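# Place the base upright on the conveyor belt

## Task

Put the base onto the conveyor belt with its open side facing upward, then release it so neither gripper is still holding it.

## Robot and tools

Robot: two six-joint arms, left_arm and right_arm, each ending in a parallel two-finger gripper. Root links in the scene frame: left_arm at (-0.005, +0.375, 0) m, quat_wxyz (+0.998, 0, 0, +0.059); right_arm at (+0.042, -0.232, 0) m, quat_wxyz (+1.000, 0, 0, -0.005). Scene frame: origin on the table top midway between the arms, +z up, +x out across the table, left_arm on the +y side. The arm names are labels only and do not tell you which side of a camera image an arm is on.

Joint order, used in every row and every per-joint list: waist (joint1), shoulder (joint2), elbow (joint3), wrist pitch (joint4), wrist yaw (joint5), wrist roll (joint6). Wrist pitch has its sign flipped against the URDF, both in what you send and in what you read back. Ranges in URDF signs: waist -2.618 to 3.054, shoulder 0.000 to 3.142, elbow 0.000 to 3.142, wrist pitch -1.571 to 1.571 (flip the sign in your numbers), wrist yaw -1.571 to 1.571, wrist roll -2.094 to 2.094. A real end may differ by up to 0.036 rad either way.

Gripper: fingers point along its +z axis and close along its y axis. The reported end-effector position is the point between the pads, about 1 cm short of the fingertips. A wrist camera mount on each gripper adds bulk not shown in the URDF.

execute_actions(actions): a list of up to 15 actions. Each action is a table of up to 15 rows; each row lasts one control step (1/30 s), and if fewer than 15 rows are given the last one repeats to fill 15 steps (0.5 s). A row is always one flat list of 14 numbers in [-1, 1] covering both arms: left_arm's six joint values then its opening, then right_arm's six joint values then its opening. Joint values are offsets, not poses: each is measured from that arm's joint angles at the start of the action (for a call's first action, from the last reported angles), not from the previous row. Scale: 1.0 equals 1.202 rad for the waist, 1.258 shoulder, 1.238 elbow, 2.073 wrist pitch, 2.022 for both wrist yaw and wrist roll. Opening is absolute: +1 fully open, -1 closed. An action that would push any joint more than 0.036 rad beyond its range is rejected for both arms; if the call is malformed or its first action fails that check, nothing runs. An empty list just returns the current state and images.

move(target, speed, blocking): target is one 14-number row as above; joint values are offsets from the Joint positions in the latest result showing them (not from where the arm is when the move begins), and openings are absolute and sent immediately. All joints progress proportionally, so grippers trace curves; the run takes 0.5 to 10 s and is cut off at 10 s. speed, 0.01 to 2 rad/s (default 0.5), caps the joint with the longest way to go. Moves ignore obstacles and the other arm. With blocking=false the result comes after 0.5 s while motion continues; use wait(0) to check, and wait or stop before sending anything else. The extra move: line reports the ending (done, off_target, moving, held, fault), limits=held or limits=none, and each arm's joint farthest from target.

wait(seconds): 0 to 10; arms keep their last command, a running move carries on. stop(): brakes a running move; fast arms need room. zoom_image(camera, region): region [x0, y0, x1, y1] in pixels, at most 504 by 504, from cam_head_left, cam_head_right, cam_high, cam_low, cam_left_wrist or cam_right_wrist (all 504x504). read_manual(section) gives licence texts only. finished_scene(scene): pass the current scene's number once the base sits on the belt open side up and is released; it cannot be undone.

Results: a state line with each gripper's position (m) and quat_wxyz in the scene frame (less accurate at long reach); Joint positions and Joint velocities per arm in joint order (rad, rad/s) plus finger gap (m; 0.094 fully open); Joint targets, the angles currently being driven to; grip_measured, the opening on the command scale; joint torques. Notes: "joint sent to its limit" means a joint was clipped at its end; "joint command not followed" means a clearance check altered targets; FAULT, MOTOR HOT and OVER-TEMPERATURE FAULT lines report stops and heat.

Motion notes: each step, targets stay within a lead of the measured angle (0.202 rad waist, 0.258 shoulder, 0.238 elbow, 0.573 wrist pitch, 0.522 wrist yaw and roll), and are scaled back if they would shift the gripper over 70 mm; big changes take several actions. Sending zeros can let an arm droop, so first send offsets back to the wanted angles, then zeros, correcting if it still sags.

Gripping: to hold, command an opening about 0.03 below grip_measured; less holds more lightly. Readings may be off by about 1 mm. Pads push up to roughly 50-62 N.

Avoid: knocking anything off the table, dropping or slamming the base, fast impacts, pressing hard (faster moves and targets deeper past contact press harder), and letting the arms hit each other. Brief external tugs may occur. Long holding heats motors: warning at 75 °C, a 10 s stop at 90 °C, and at 100 °C the arm goes limp and falls.

Each tool is called after "Emit:" by a JSON object that holds its "fn" and its "kwargs", one argument or row to a line.

## Session

Emit:
{"fn": "execute_actions", "kwargs": {
  "actions": []
}}

Scene clock: 0.00 s.
left_arm: end_effector_position=(+0.5098, -0.1626, +0.1331) grip_measured=+1.000 end_effector_quat_wxyz=(+0.698, +0.363, +0.614, -0.061) | right_arm: end_effector_position=(+0.2957, -0.3249, +0.2696) grip_measured=+1.000 end_effector_quat_wxyz=(+0.581, +0.347, +0.733, -0.071)
Joint names: [waist, shoulder, elbow, wrist pitch, wrist yaw, wrist roll]
Joint positions: left_arm=[-0.985  2.732  2.142 -0.571 -0.245  0.443  0.094] | right_arm=[-0.022  0.623  0.699  0.443  0.501  0.504  0.094]
Joint velocities: left_arm=[-0.012 -0.002 -0.002  0.095  0.051  0.037  0.   ] | right_arm=[ 0.022  0.007 -0.007 -0.066 -0.022  0.007  0.   ]
Joint torques (N m, as the arm reports them, + toward a larger Joint positions number): no reading
Motor temperatures (°C, as the motors report them): left_arm=[28 27 28 25 25 29] | right_arm=[28 28 27 27 26 26]
Joint targets: left_arm=[-0.985 2.726 2.148 -0.564 -0.245 0.442] | right_arm=[-0.022 0.617 0.703 0.456 0.504 0.503]

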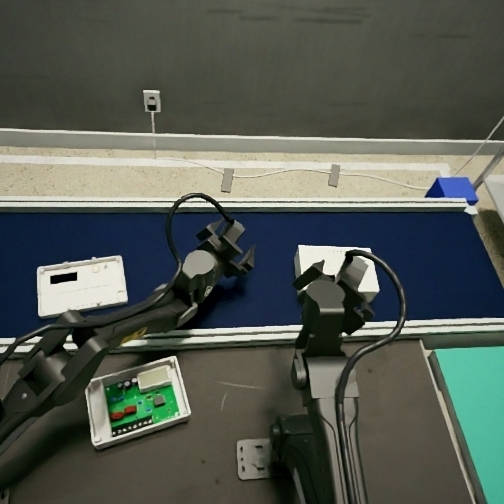

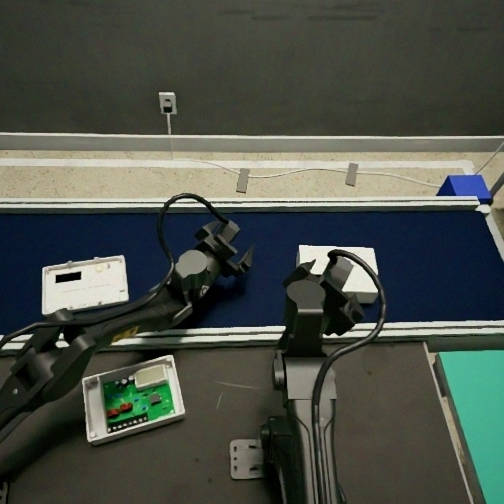

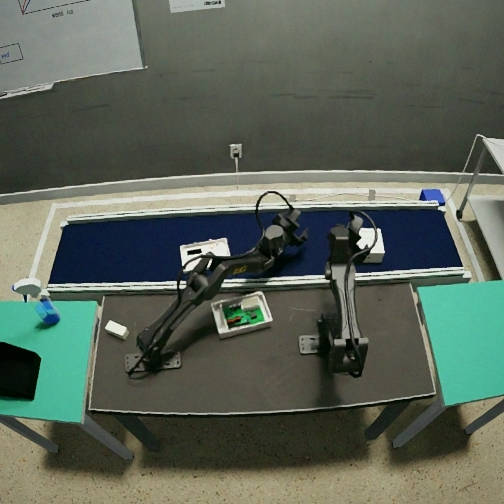

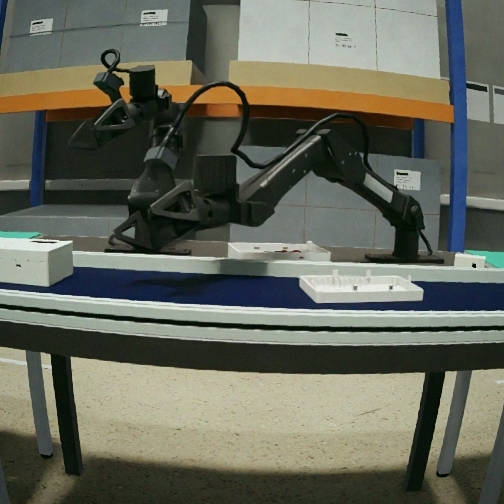

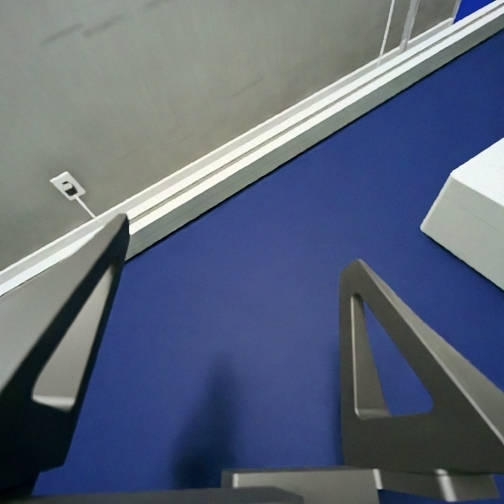

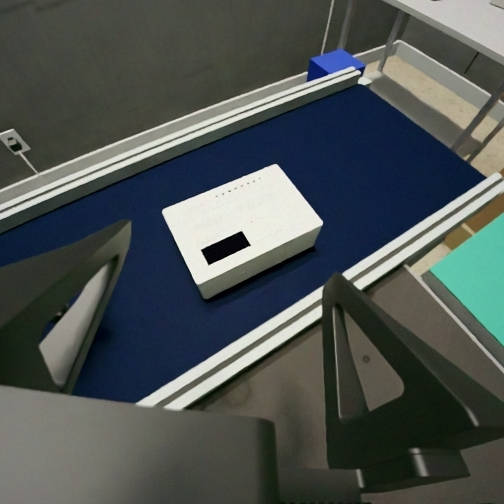

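Emit:
{"fn": "move", "kwargs": {
  "target": [-0.301,-0.785,-0.353,1,0.121,-0.219,1,-0.3,0,0,0,0,0,1],
  "speed": 1.5
}}

Scene clock: 3.23 s.
left_arm: end_effector_position=(+0.1097, +0.0679, +0.1823) grip_measured=+1.000 end_effector_quat_wxyz=(+0.022, +0.578, +0.816, -0.011) | right_arm: end_effector_position=(+0.2483, -0.4066, +0.2697) grip_measured=+1.000 end_effector_quat_wxyz=(+0.560, +0.469, +0.661, -0.171)
Joint names: [waist, shoulder, elbow, wrist pitch, wrist yaw, wrist roll]
Joint positions: left_arm=[-1.34   1.757  1.726  1.492 -0.007  0.011  0.094] | right_arm=[-0.373  0.623  0.699  0.443  0.5    0.504  0.094]
Joint velocities: left_arm=[-0.002 -0.002 -0.012  0.007  0.022 -0.007  0.   ] | right_arm=[ 0.002 -0.007 -0.002 -0.066 -0.037 -0.007  0.   ]
Joint torques (N m, as the arm reports them, + toward a larger Joint positions number): left_arm=[-0.47 -9.97  5.44 -0.42  0.04 -0.11] | right_arm=[-0.72  0.85  6.46 -1.92  0.06 -0.01]
Motor temperatures (°C, as the motors report them): left_arm=[28 28 29 25 25 29] | right_arm=[28 28 28 28 26 26]
Joint targets: left_arm=[-1.347 1.744 1.705 1.502 -0.000 0.000] | right_arm=[-0.382 0.623 0.699 0.443 0.501 0.504]
move: off_target (left_arm); limits=none; left_arm: farthest joint: the elbow, 0.021 radians from its target (0.437 radians at the start); right_arm: farthest joint: the waist, 0.010 radians from its target (0.361 radians at the start)

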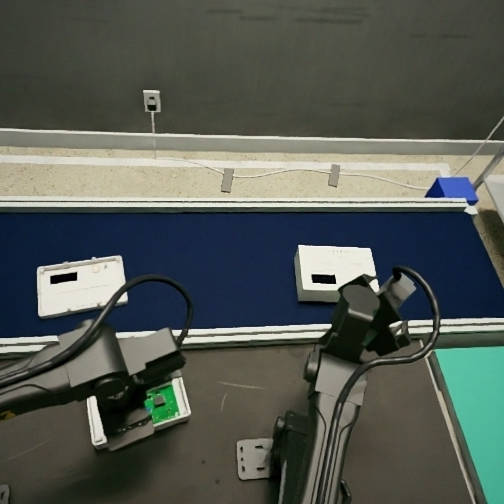

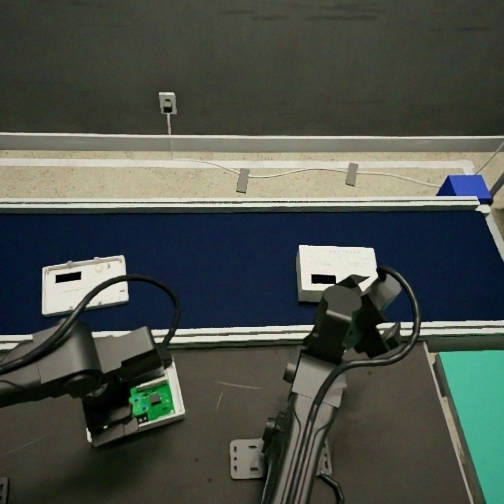

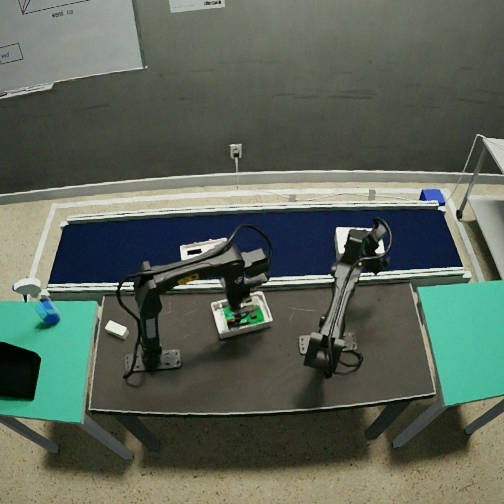

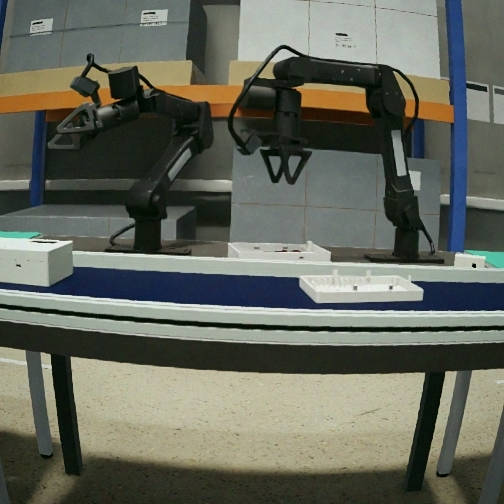

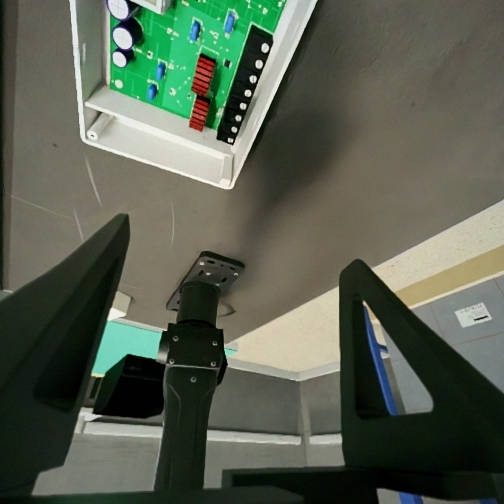

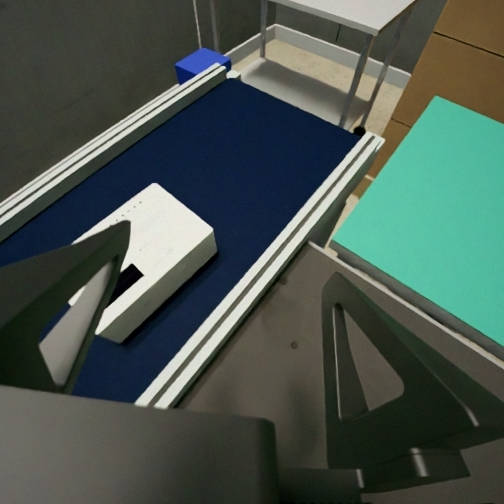

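Emit:
{"fn": "move", "kwargs": {
  "target": [0,0,-0.26,-0.134,0,0,1,0,0,0,0,0,0,1],
  "speed": 1
}}

Emit:
{"fn": "zoom_image", "kwargs": {
  "camera": "cam_high",
  "region": [190,240,310,360]
}}

Scene clock: 4.67 s.
left_arm: end_effector_position=(+0.1079, +0.0730, +0.1053) grip_measured=+1.000 end_effector_quat_wxyz=(+0.006, +0.578, +0.816, +0.000) | right_arm: end_effector_position=(+0.2483, -0.4066, +0.2697) grip_measured=+1.000 end_effector_quat_wxyz=(+0.560, +0.469, +0.661, -0.171)
Joint names: [waist, shoulder, elbow, wrist pitch, wrist yaw, wrist roll]
Joint positions: left_arm=[-1.34   1.757  1.42   1.225 -0.007  0.011  0.094] | right_arm=[-0.373  0.623  0.699  0.443  0.5    0.504  0.094]
Joint velocities: left_arm=[-0.012  0.012  0.012 -0.007  0.007  0.007  0.   ] | right_arm=[-0.007  0.002  0.007  0.095 -0.037 -0.007  0.   ]
Joint torques (N m, as the arm reports them, + toward a larger Joint positions number): left_arm=[ 0.11 -8.96  6.03 -0.56 -0.01 -0.02] | right_arm=[ 0.02  0.84  6.49 -1.93  0.07  0.  ]
Motor temperatures (°C, as the motors report them): left_arm=[28 28 29 25 25 29] | right_arm=[28 28 28 29 26 26]
Joint targets: left_arm=[-1.340 1.757 1.404 1.214 -0.007 0.011] | right_arm=[-0.373 0.623 0.699 0.443 0.500 0.504]
move: done; limits=none; left_arm: farthest joint: the elbow, 0.016 radians from its target (0.322 radians at the start); right_arm: farthest joint: the waist, 0.000 radians from its target (0.000 radians at the start)

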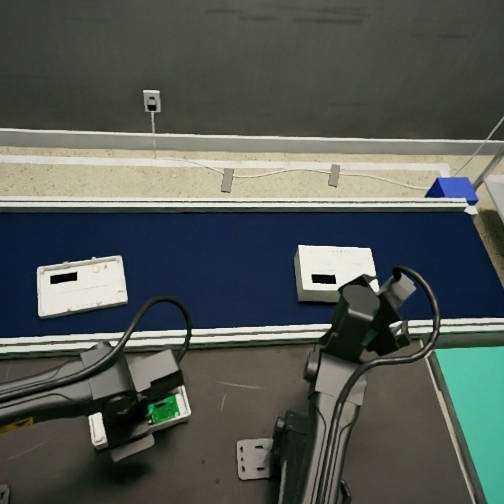

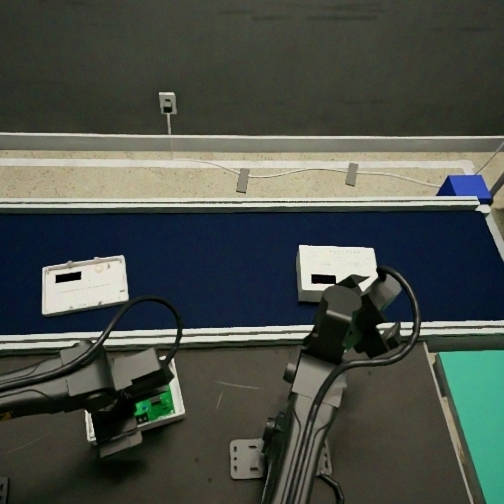

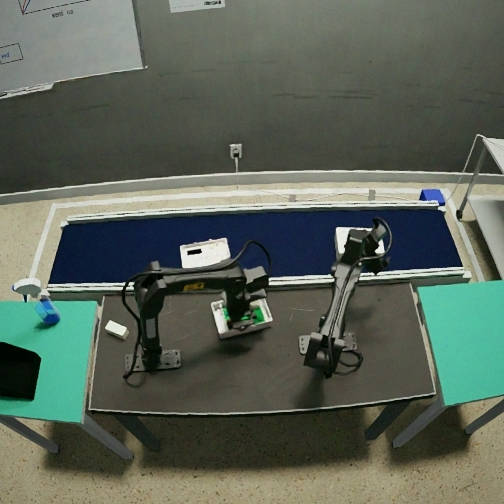

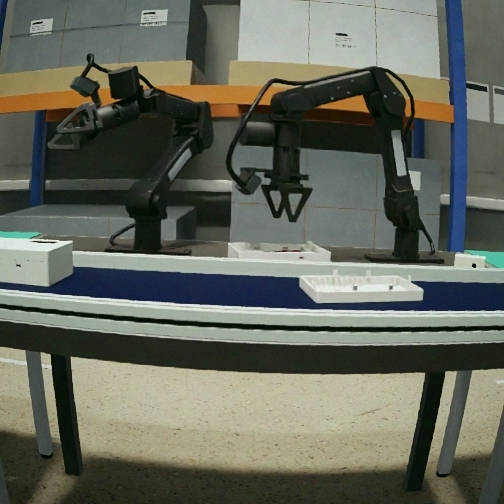

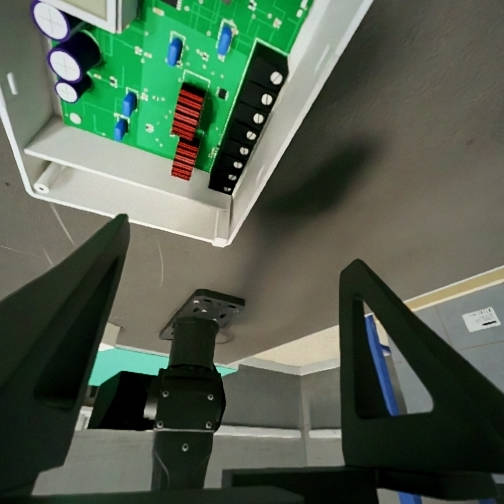

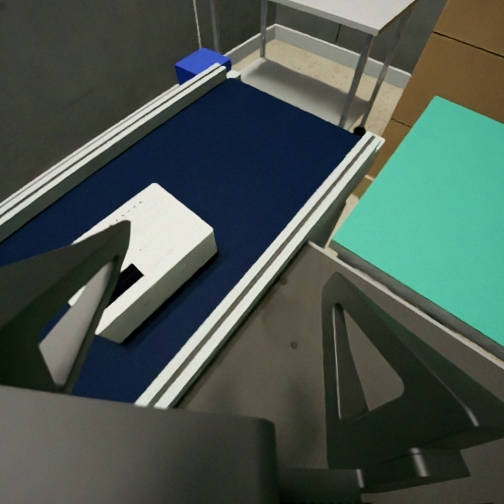

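Region (190, 240, 310, 360) of cam_high's 504x504 image, scaled by 4.200, with more detail than that image has.

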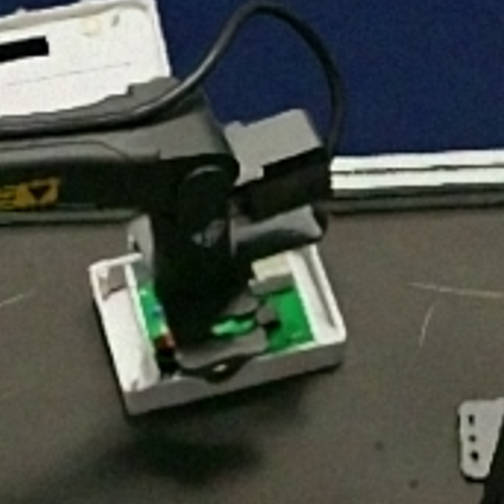

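Emit:
{"fn": "move", "kwargs": {
  "target": [-0.08,0.062,-0.034,-0.052,0,0,-0.4,0,0,0,0,0,0,1],
  "speed": 0.5
}}

Scene clock: 6.03 s.
left_arm: end_effector_position=(+0.0836, +0.0494, +0.0772) grip_measured=-0.397 end_effector_quat_wxyz=(+0.006, +0.615, +0.789, -0.000) | right_arm: end_effector_position=(+0.2483, -0.4066, +0.2697) grip_measured=+1.000 end_effector_quat_wxyz=(+0.560, +0.469, +0.661, -0.171)
Joint names: [waist, shoulder, elbow, wrist pitch, wrist yaw, wrist roll]
Joint positions: left_arm=[-1.431  1.829  1.396  1.129 -0.007  0.011  0.028] | right_arm=[-0.373  0.623  0.699  0.443  0.5    0.504  0.094]
Joint velocities: left_arm=[ 0.002  0.002 -0.017  0.007 -0.007 -0.037 -0.   ] | right_arm=[-0.012  0.012  0.007  0.007 -0.125  0.051  0.   ]
Joint torques (N m, as the arm reports them, + toward a larger Joint positions number): left_arm=[-0.26 -9.11  5.78 -0.52  0.   -0.03] | right_arm=[ 0.02  0.84  6.48 -1.91  0.06 -0.01]
Motor temperatures (°C, as the motors report them): left_arm=[28 28 29 25 25 29] | right_arm=[28 28 28 29 26 26]
Joint targets: left_arm=[-1.436 1.835 1.378 1.117 -0.007 0.011] | right_arm=[-0.373 0.623 0.699 0.443 0.500 0.504]
move: done; limits=none; left_arm: farthest joint: the elbow, 0.018 radians from its target (0.042 radians at the start); right_arm: farthest joint: the waist, 0.000 radians from its target (0.000 radians at the start)

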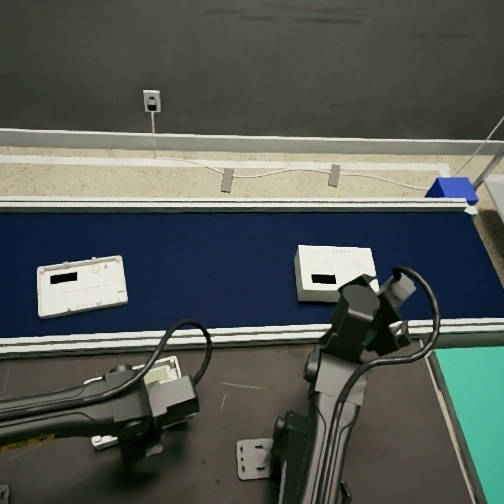

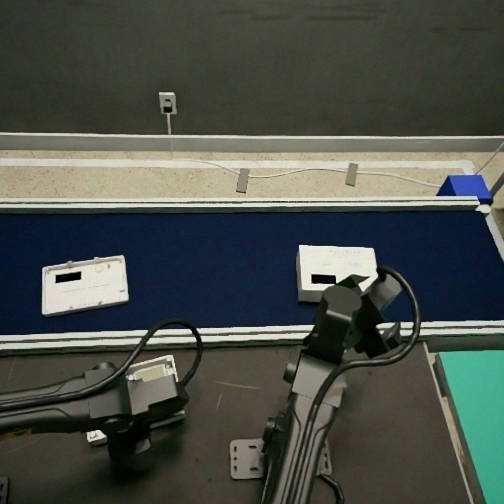

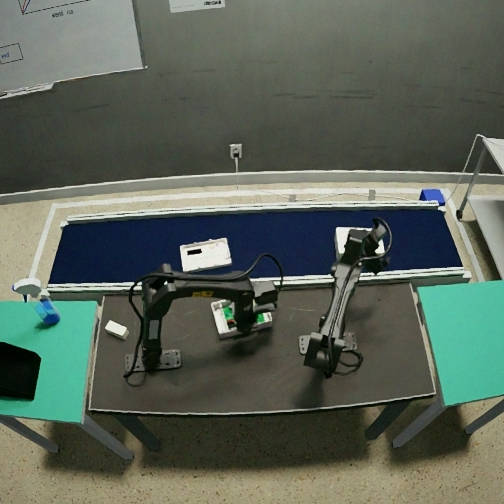

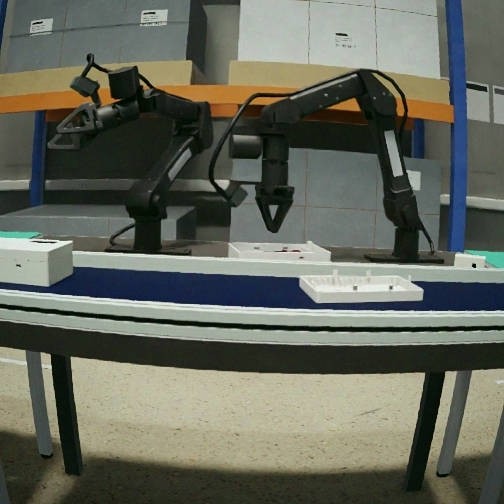

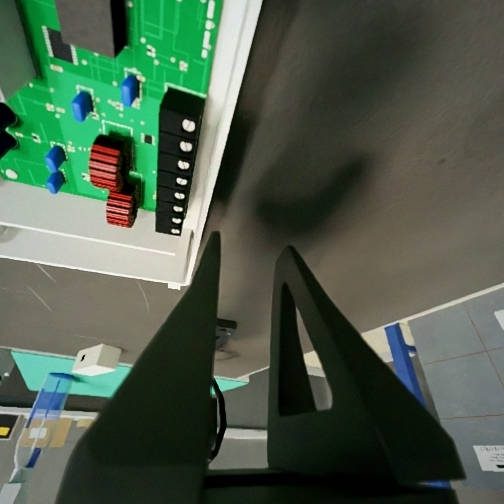

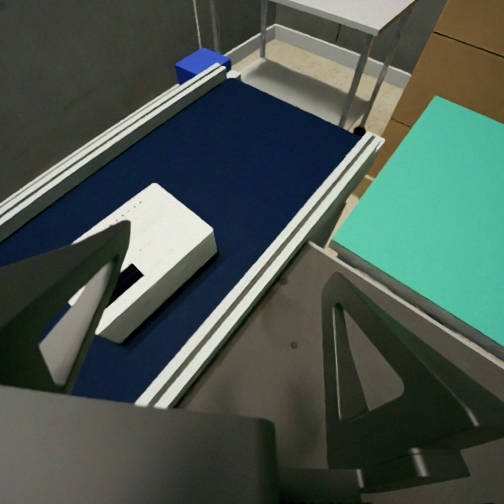

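Emit:
{"fn": "move", "kwargs": {
  "target": [0.045,0.073,0.03,-0.022,0,0,-0.4,0,0,0,0,0,0,1]
}}

Scene clock: 8.70 s.
left_arm: end_effector_position=(+0.1002, +0.0505, +0.0494) grip_measured=-0.397 end_effector_quat_wxyz=(-0.016, +0.596, +0.803, +0.016) | right_arm: end_effector_position=(+0.2483, -0.4066, +0.2697) grip_measured=+1.000 end_effector_quat_wxyz=(+0.560, +0.469, +0.661, -0.171)
Joint names: [waist, shoulder, elbow, wrist pitch, wrist yaw, wrist roll]
Joint positions: left_arm=[-1.383  1.915  1.396  1.095 -0.007  0.011  0.028] | right_arm=[-0.373  0.623  0.699  0.443  0.5    0.504  0.094]
Joint velocities: left_arm=[-0.017 -0.007 -0.007  0.007 -0.051  0.051  0.001] | right_arm=[ 0.002 -0.022  0.017  0.007 -0.007 -0.081  0.   ]
Joint torques (N m, as the arm reports them, + toward a larger Joint positions number): left_arm=[ 0.4  -9.83 10.6  -0.46  0.   -0.02] | right_arm=[ 0.03  0.84  6.49 -1.92  0.06 -0.01]
Motor temperatures (°C, as the motors report them): left_arm=[28 28 29 25 25 29] | right_arm=[28 28 28 30 26 26]
Joint targets: left_arm=[-1.377 1.921 1.433 1.083 -0.007 0.011] | right_arm=[-0.373 0.623 0.699 0.443 0.500 0.504]
move: off_target (left_arm); limits=none; left_arm: farthest joint: the elbow, 0.037 radians from its target (0.037 radians at the start); right_arm: farthest joint: the waist, 0.000 radians from its target (0.000 radians at the start)

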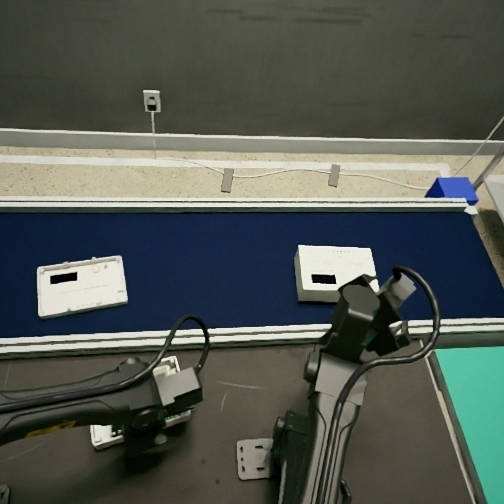

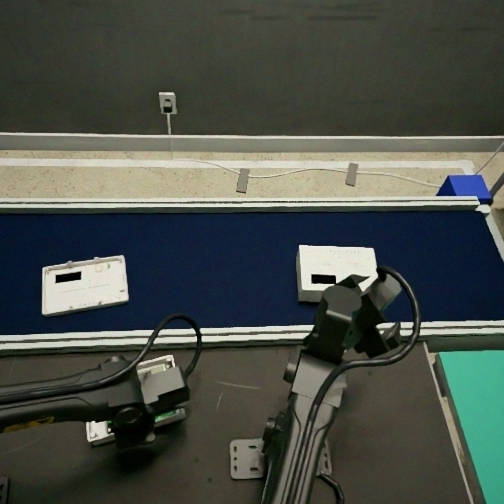

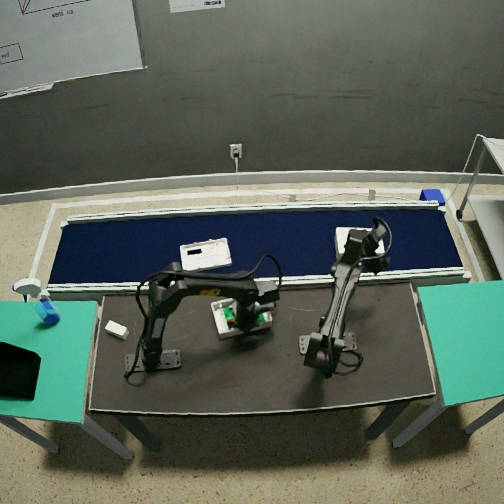

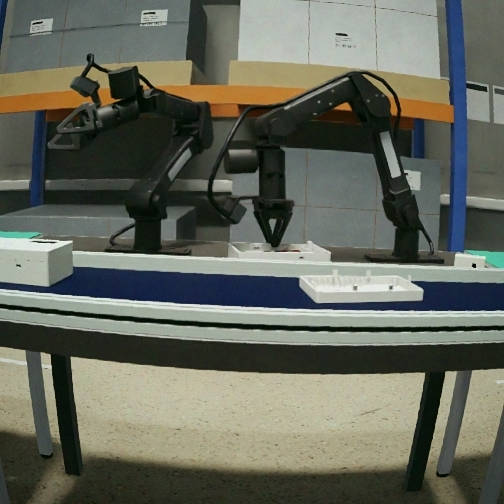

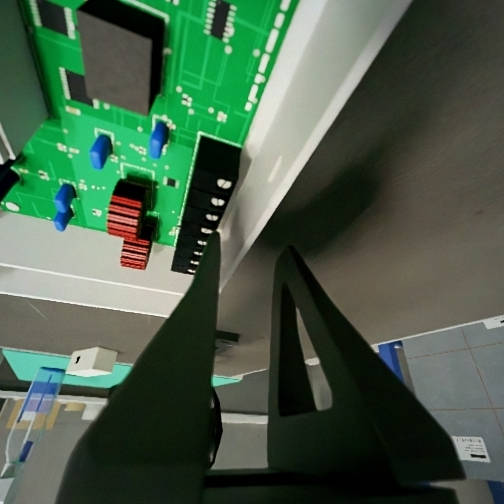

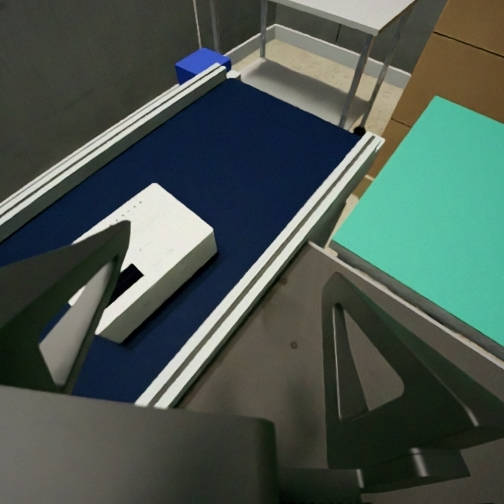

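Emit:
{"fn": "move", "kwargs": {
  "target": [0,0,0,-0.05,0,0,-0.4,0,0,0,0,0,0,1]
}}

Emit:
{"fn": "move", "kwargs": {
  "target": [-0.008,0.055,0,-0.03,0,0,-0.5,0,0,0,0,0,0,1],
  "speed": 0.2
}}

Scene clock: 9.83 s.
left_arm: end_effector_position=(+0.1071, +0.0286, +0.0494) grip_measured=-0.397 end_effector_quat_wxyz=(+0.022, +0.595, +0.803, -0.012) | right_arm: end_effector_position=(+0.2483, -0.4066, +0.2697) grip_measured=+1.000 end_effector_quat_wxyz=(+0.560, +0.469, +0.661, -0.171)
Joint names: [waist, shoulder, elbow, wrist pitch, wrist yaw, wrist roll]
Joint positions: left_arm=[-1.383  1.915  1.396  1.002 -0.007  0.011  0.028] | right_arm=[-0.373  0.623  0.699  0.443  0.5    0.504  0.094]
Joint velocities: left_arm=[-0.002  0.002  0.007  0.037 -0.007 -0.022  0.001] | right_arm=[ 0.002  0.017 -0.012 -0.051 -0.007  0.051  0.   ]
Joint torques (N m, as the arm reports them, + toward a larger Joint positions number): left_arm=[  0.11 -10.52   7.34  -0.63  -0.01  -0.02] | right_arm=[ 0.01  0.86  6.5  -1.92  0.07  0.  ]
Motor temperatures (°C, as the motors report them): left_arm=[28 28 29 25 25 29] | right_arm=[28 28 28 30 26 26]
Joint targets: left_arm=[-1.383 1.915 1.396 0.991 -0.007 0.011] | right_arm=[-0.373 0.623 0.699 0.443 0.500 0.504]
move: done; limits=none; left_arm: farthest joint: the wrist pitch, 0.011 radians from its target (0.103 radians at the start); right_arm: farthest joint: the waist, 0.000 radians from its target (0.000 radians at the start)

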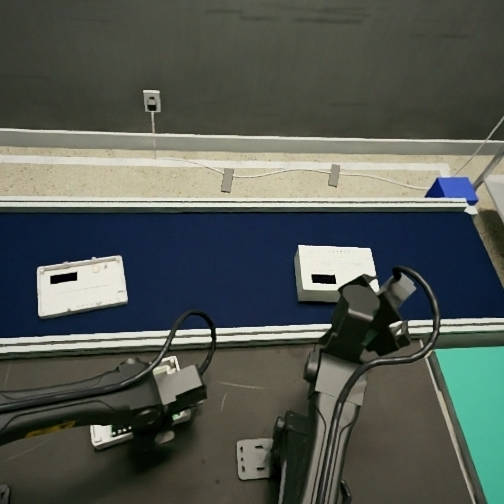

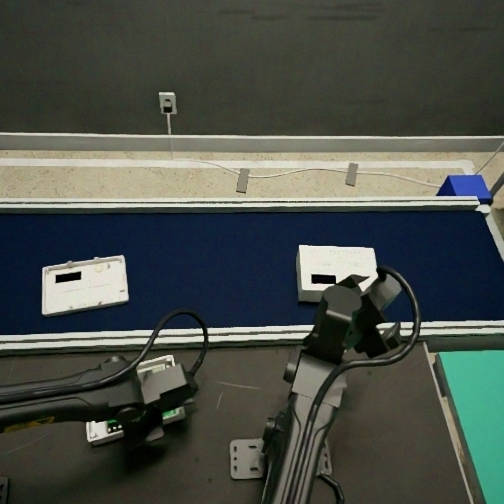

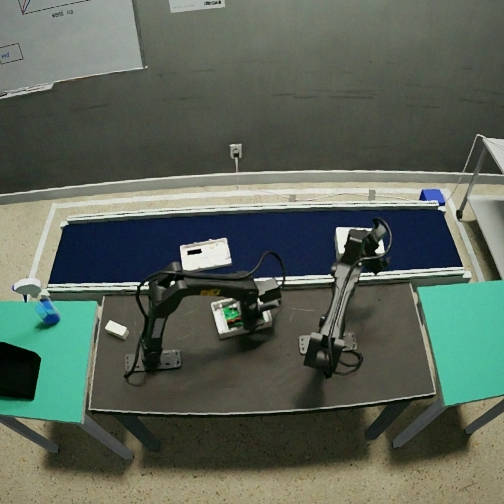

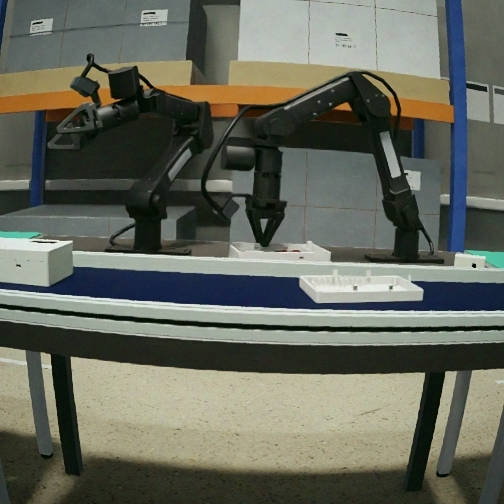

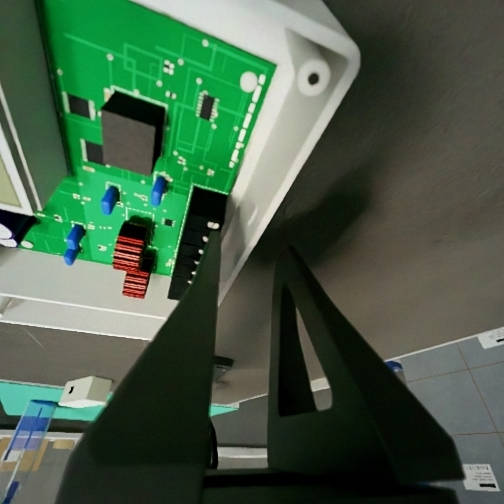

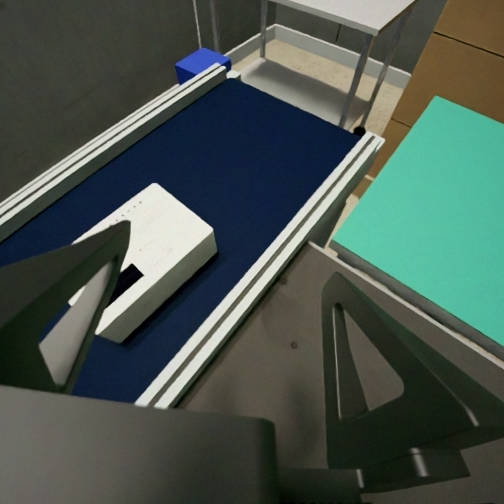

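Scene clock: 10.53 s.
left_arm: end_effector_position=(+0.1081, +0.0246, +0.0394) grip_measured=-0.498 end_effector_quat_wxyz=(+0.020, +0.596, +0.803, -0.010) | right_arm: end_effector_position=(+0.2483, -0.4066, +0.2697) grip_measured=+1.000 end_effector_quat_wxyz=(+0.560, +0.469, +0.661, -0.171)
Joint names: [waist, shoulder, elbow, wrist pitch, wrist yaw, wrist roll]
Joint positions: left_arm=[-1.384  1.945  1.396  0.977 -0.007  0.011  0.024] | right_arm=[-0.373  0.623  0.699  0.443  0.5    0.504  0.094]
Joint velocities: left_arm=[-0.007 -0.007 -0.012 -0.022 -0.007  0.037  0.001] | right_arm=[-0.007 -0.002  0.007 -0.022 -0.007 -0.007  0.   ]
Joint torques (N m, as the arm reports them, + toward a larger Joint positions number): left_arm=[-0.51 -7.43  7.25 -0.87  0.   -0.02] | right_arm=[ 0.02  0.85  6.51 -1.91  0.07 -0.01]
Motor temperatures (°C, as the motors report them): left_arm=[28 28 29 25 25 29] | right_arm=[28 28 28 30 26 26]
Joint targets: left_arm=[-1.393 1.984 1.395 0.940 -0.007 0.011] | right_arm=[-0.373 0.623 0.699 0.443 0.500 0.504]
move: off_target (left_arm); limits=none; left_arm: farthest joint: the shoulder, 0.039 radians from its target (0.069 radians at the start); right_arm: farthest joint: the waist, 0.000 radians from its target (0.000 radians at the start)

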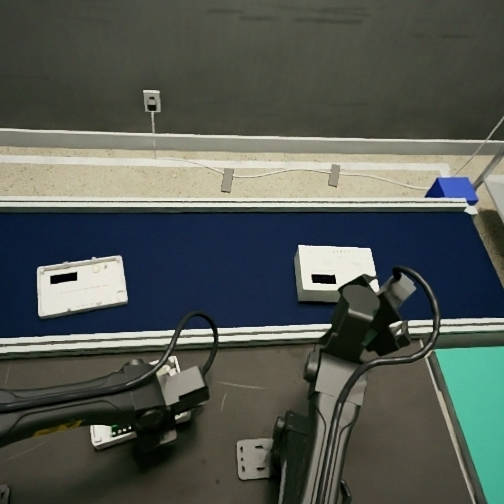

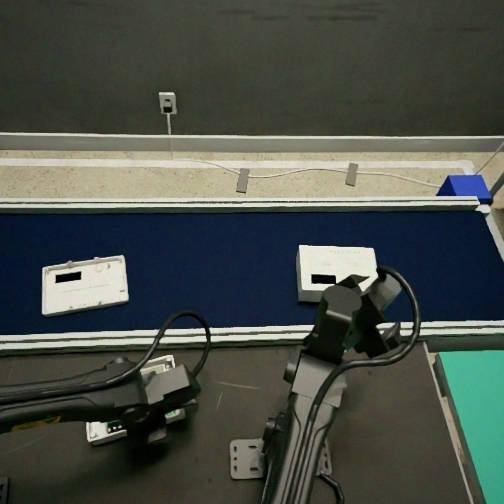

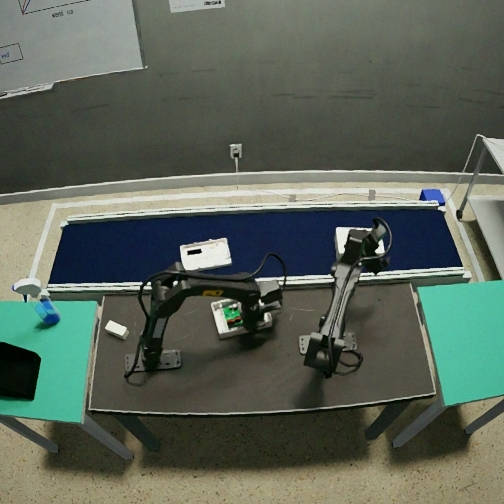

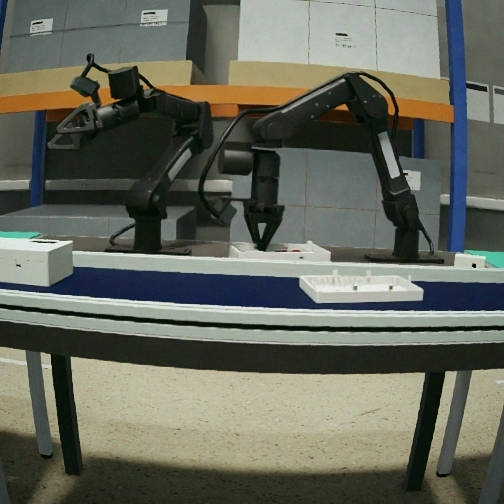

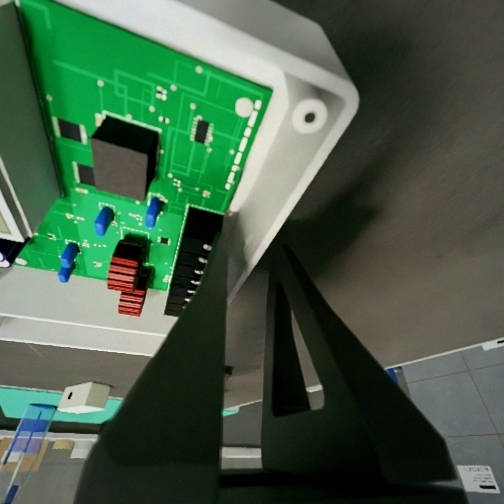

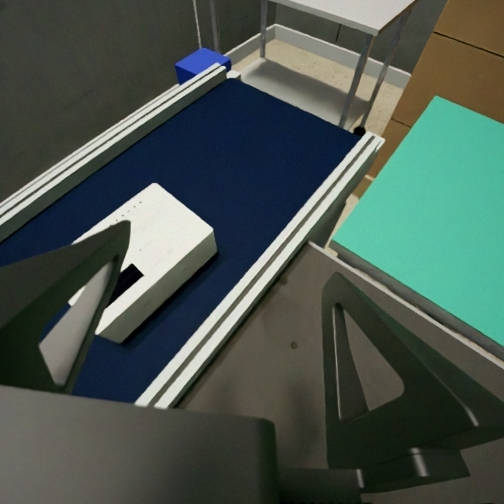

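Emit:
{"fn": "execute_actions", "kwargs": {
  "actions": [
    [[-0.015,-0.01,0,-0.02,0,0,-0.72,0,0,0,0,0,0,1]],
    [[0,0.04,0,-0.02,0,0,-0.72,0,0,0,0,0,0,1]],
    [[0,0.03,0,-0.01,0,0,-0.72,0,0,0,0,0,0,1]]
  ]
}}

Scene clock: 12.13 s.
left_arm: end_effector_position=(+0.1089, +0.0134, +0.0161) grip_measured=-0.718 end_effector_quat_wxyz=(+0.022, +0.599, +0.800, -0.009) | right_arm: end_effector_position=(+0.2483, -0.4066, +0.2697) grip_measured=+1.000 end_effector_quat_wxyz=(+0.560, +0.469, +0.661, -0.171)
Joint names: [waist, shoulder, elbow, wrist pitch, wrist yaw, wrist roll]
Joint positions: left_arm=[-1.393  2.013  1.396  0.908 -0.012  0.011  0.013] | right_arm=[-0.373  0.623  0.699  0.443  0.5    0.504  0.094]
Joint velocities: left_arm=[-0.007 -0.002  0.002 -0.081 -0.007 -0.022  0.   ] | right_arm=[-0.002 -0.012 -0.022 -0.022  0.007 -0.007  0.   ]
Joint torques (N m, as the arm reports them, + toward a larger Joint positions number): left_arm=[  0.13 -10.32   7.13  -0.63  -0.04  -0.02] | right_arm=[ 0.01  0.85  6.48 -1.93  0.07  0.  ]
Motor temperatures (°C, as the motors report them): left_arm=[28 28 29 25 25 29] | right_arm=[28 28 28 30 26 26]
Joint targets: left_arm=[-1.393 2.025 1.396 0.896 -0.013 0.011] | right_arm=[-0.373 0.623 0.699 0.443 0.500 0.504]

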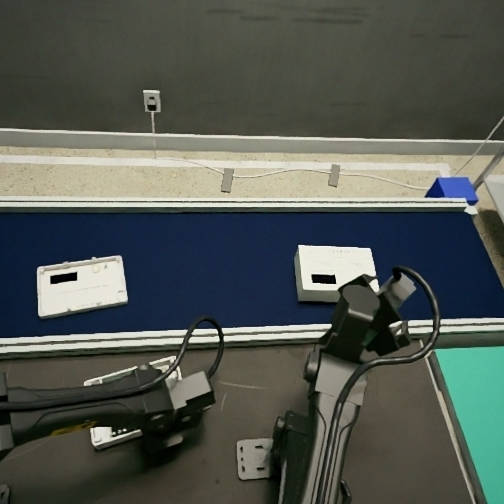

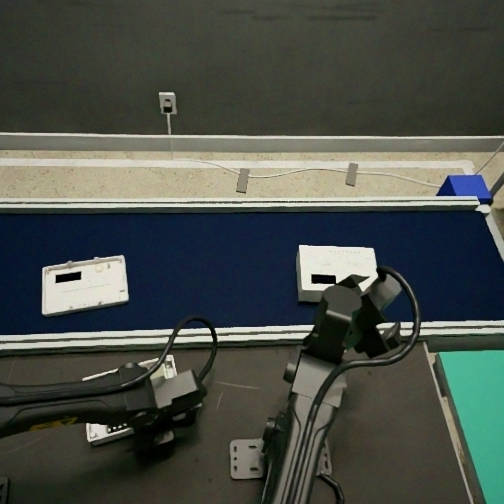

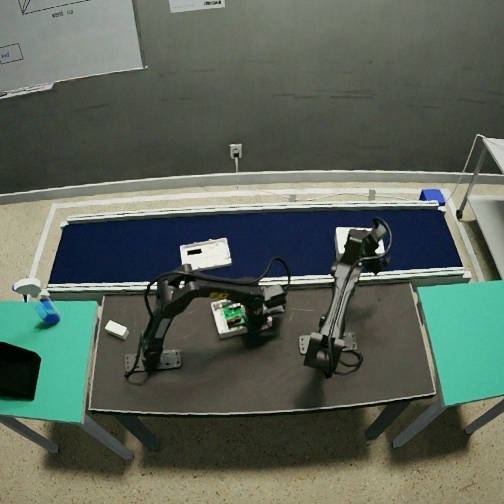

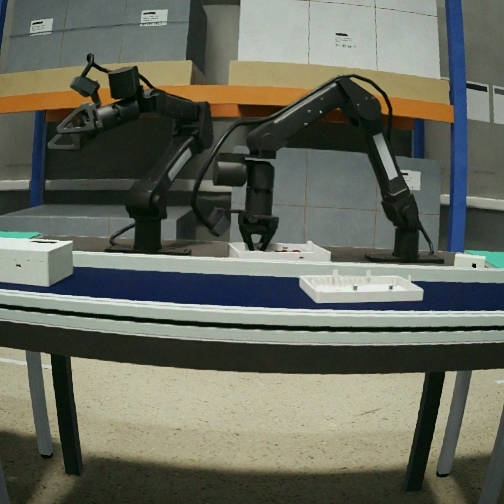

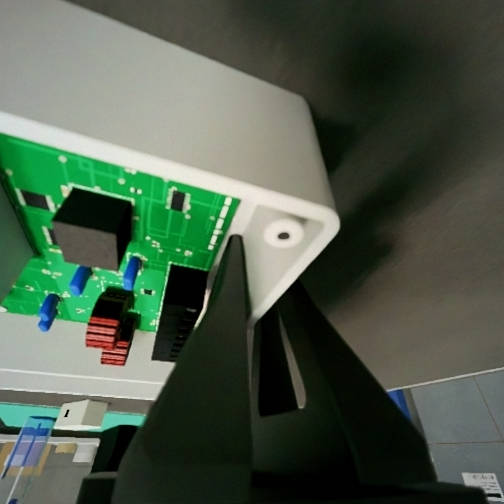

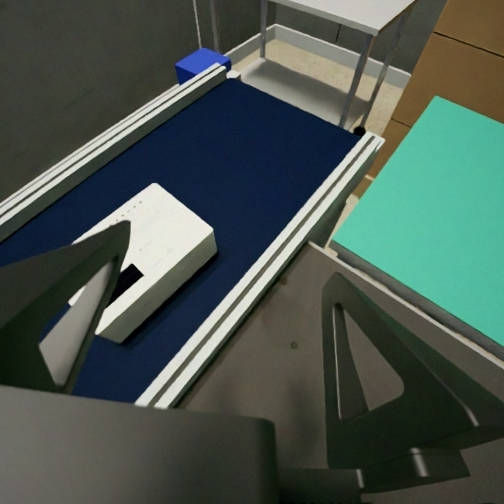

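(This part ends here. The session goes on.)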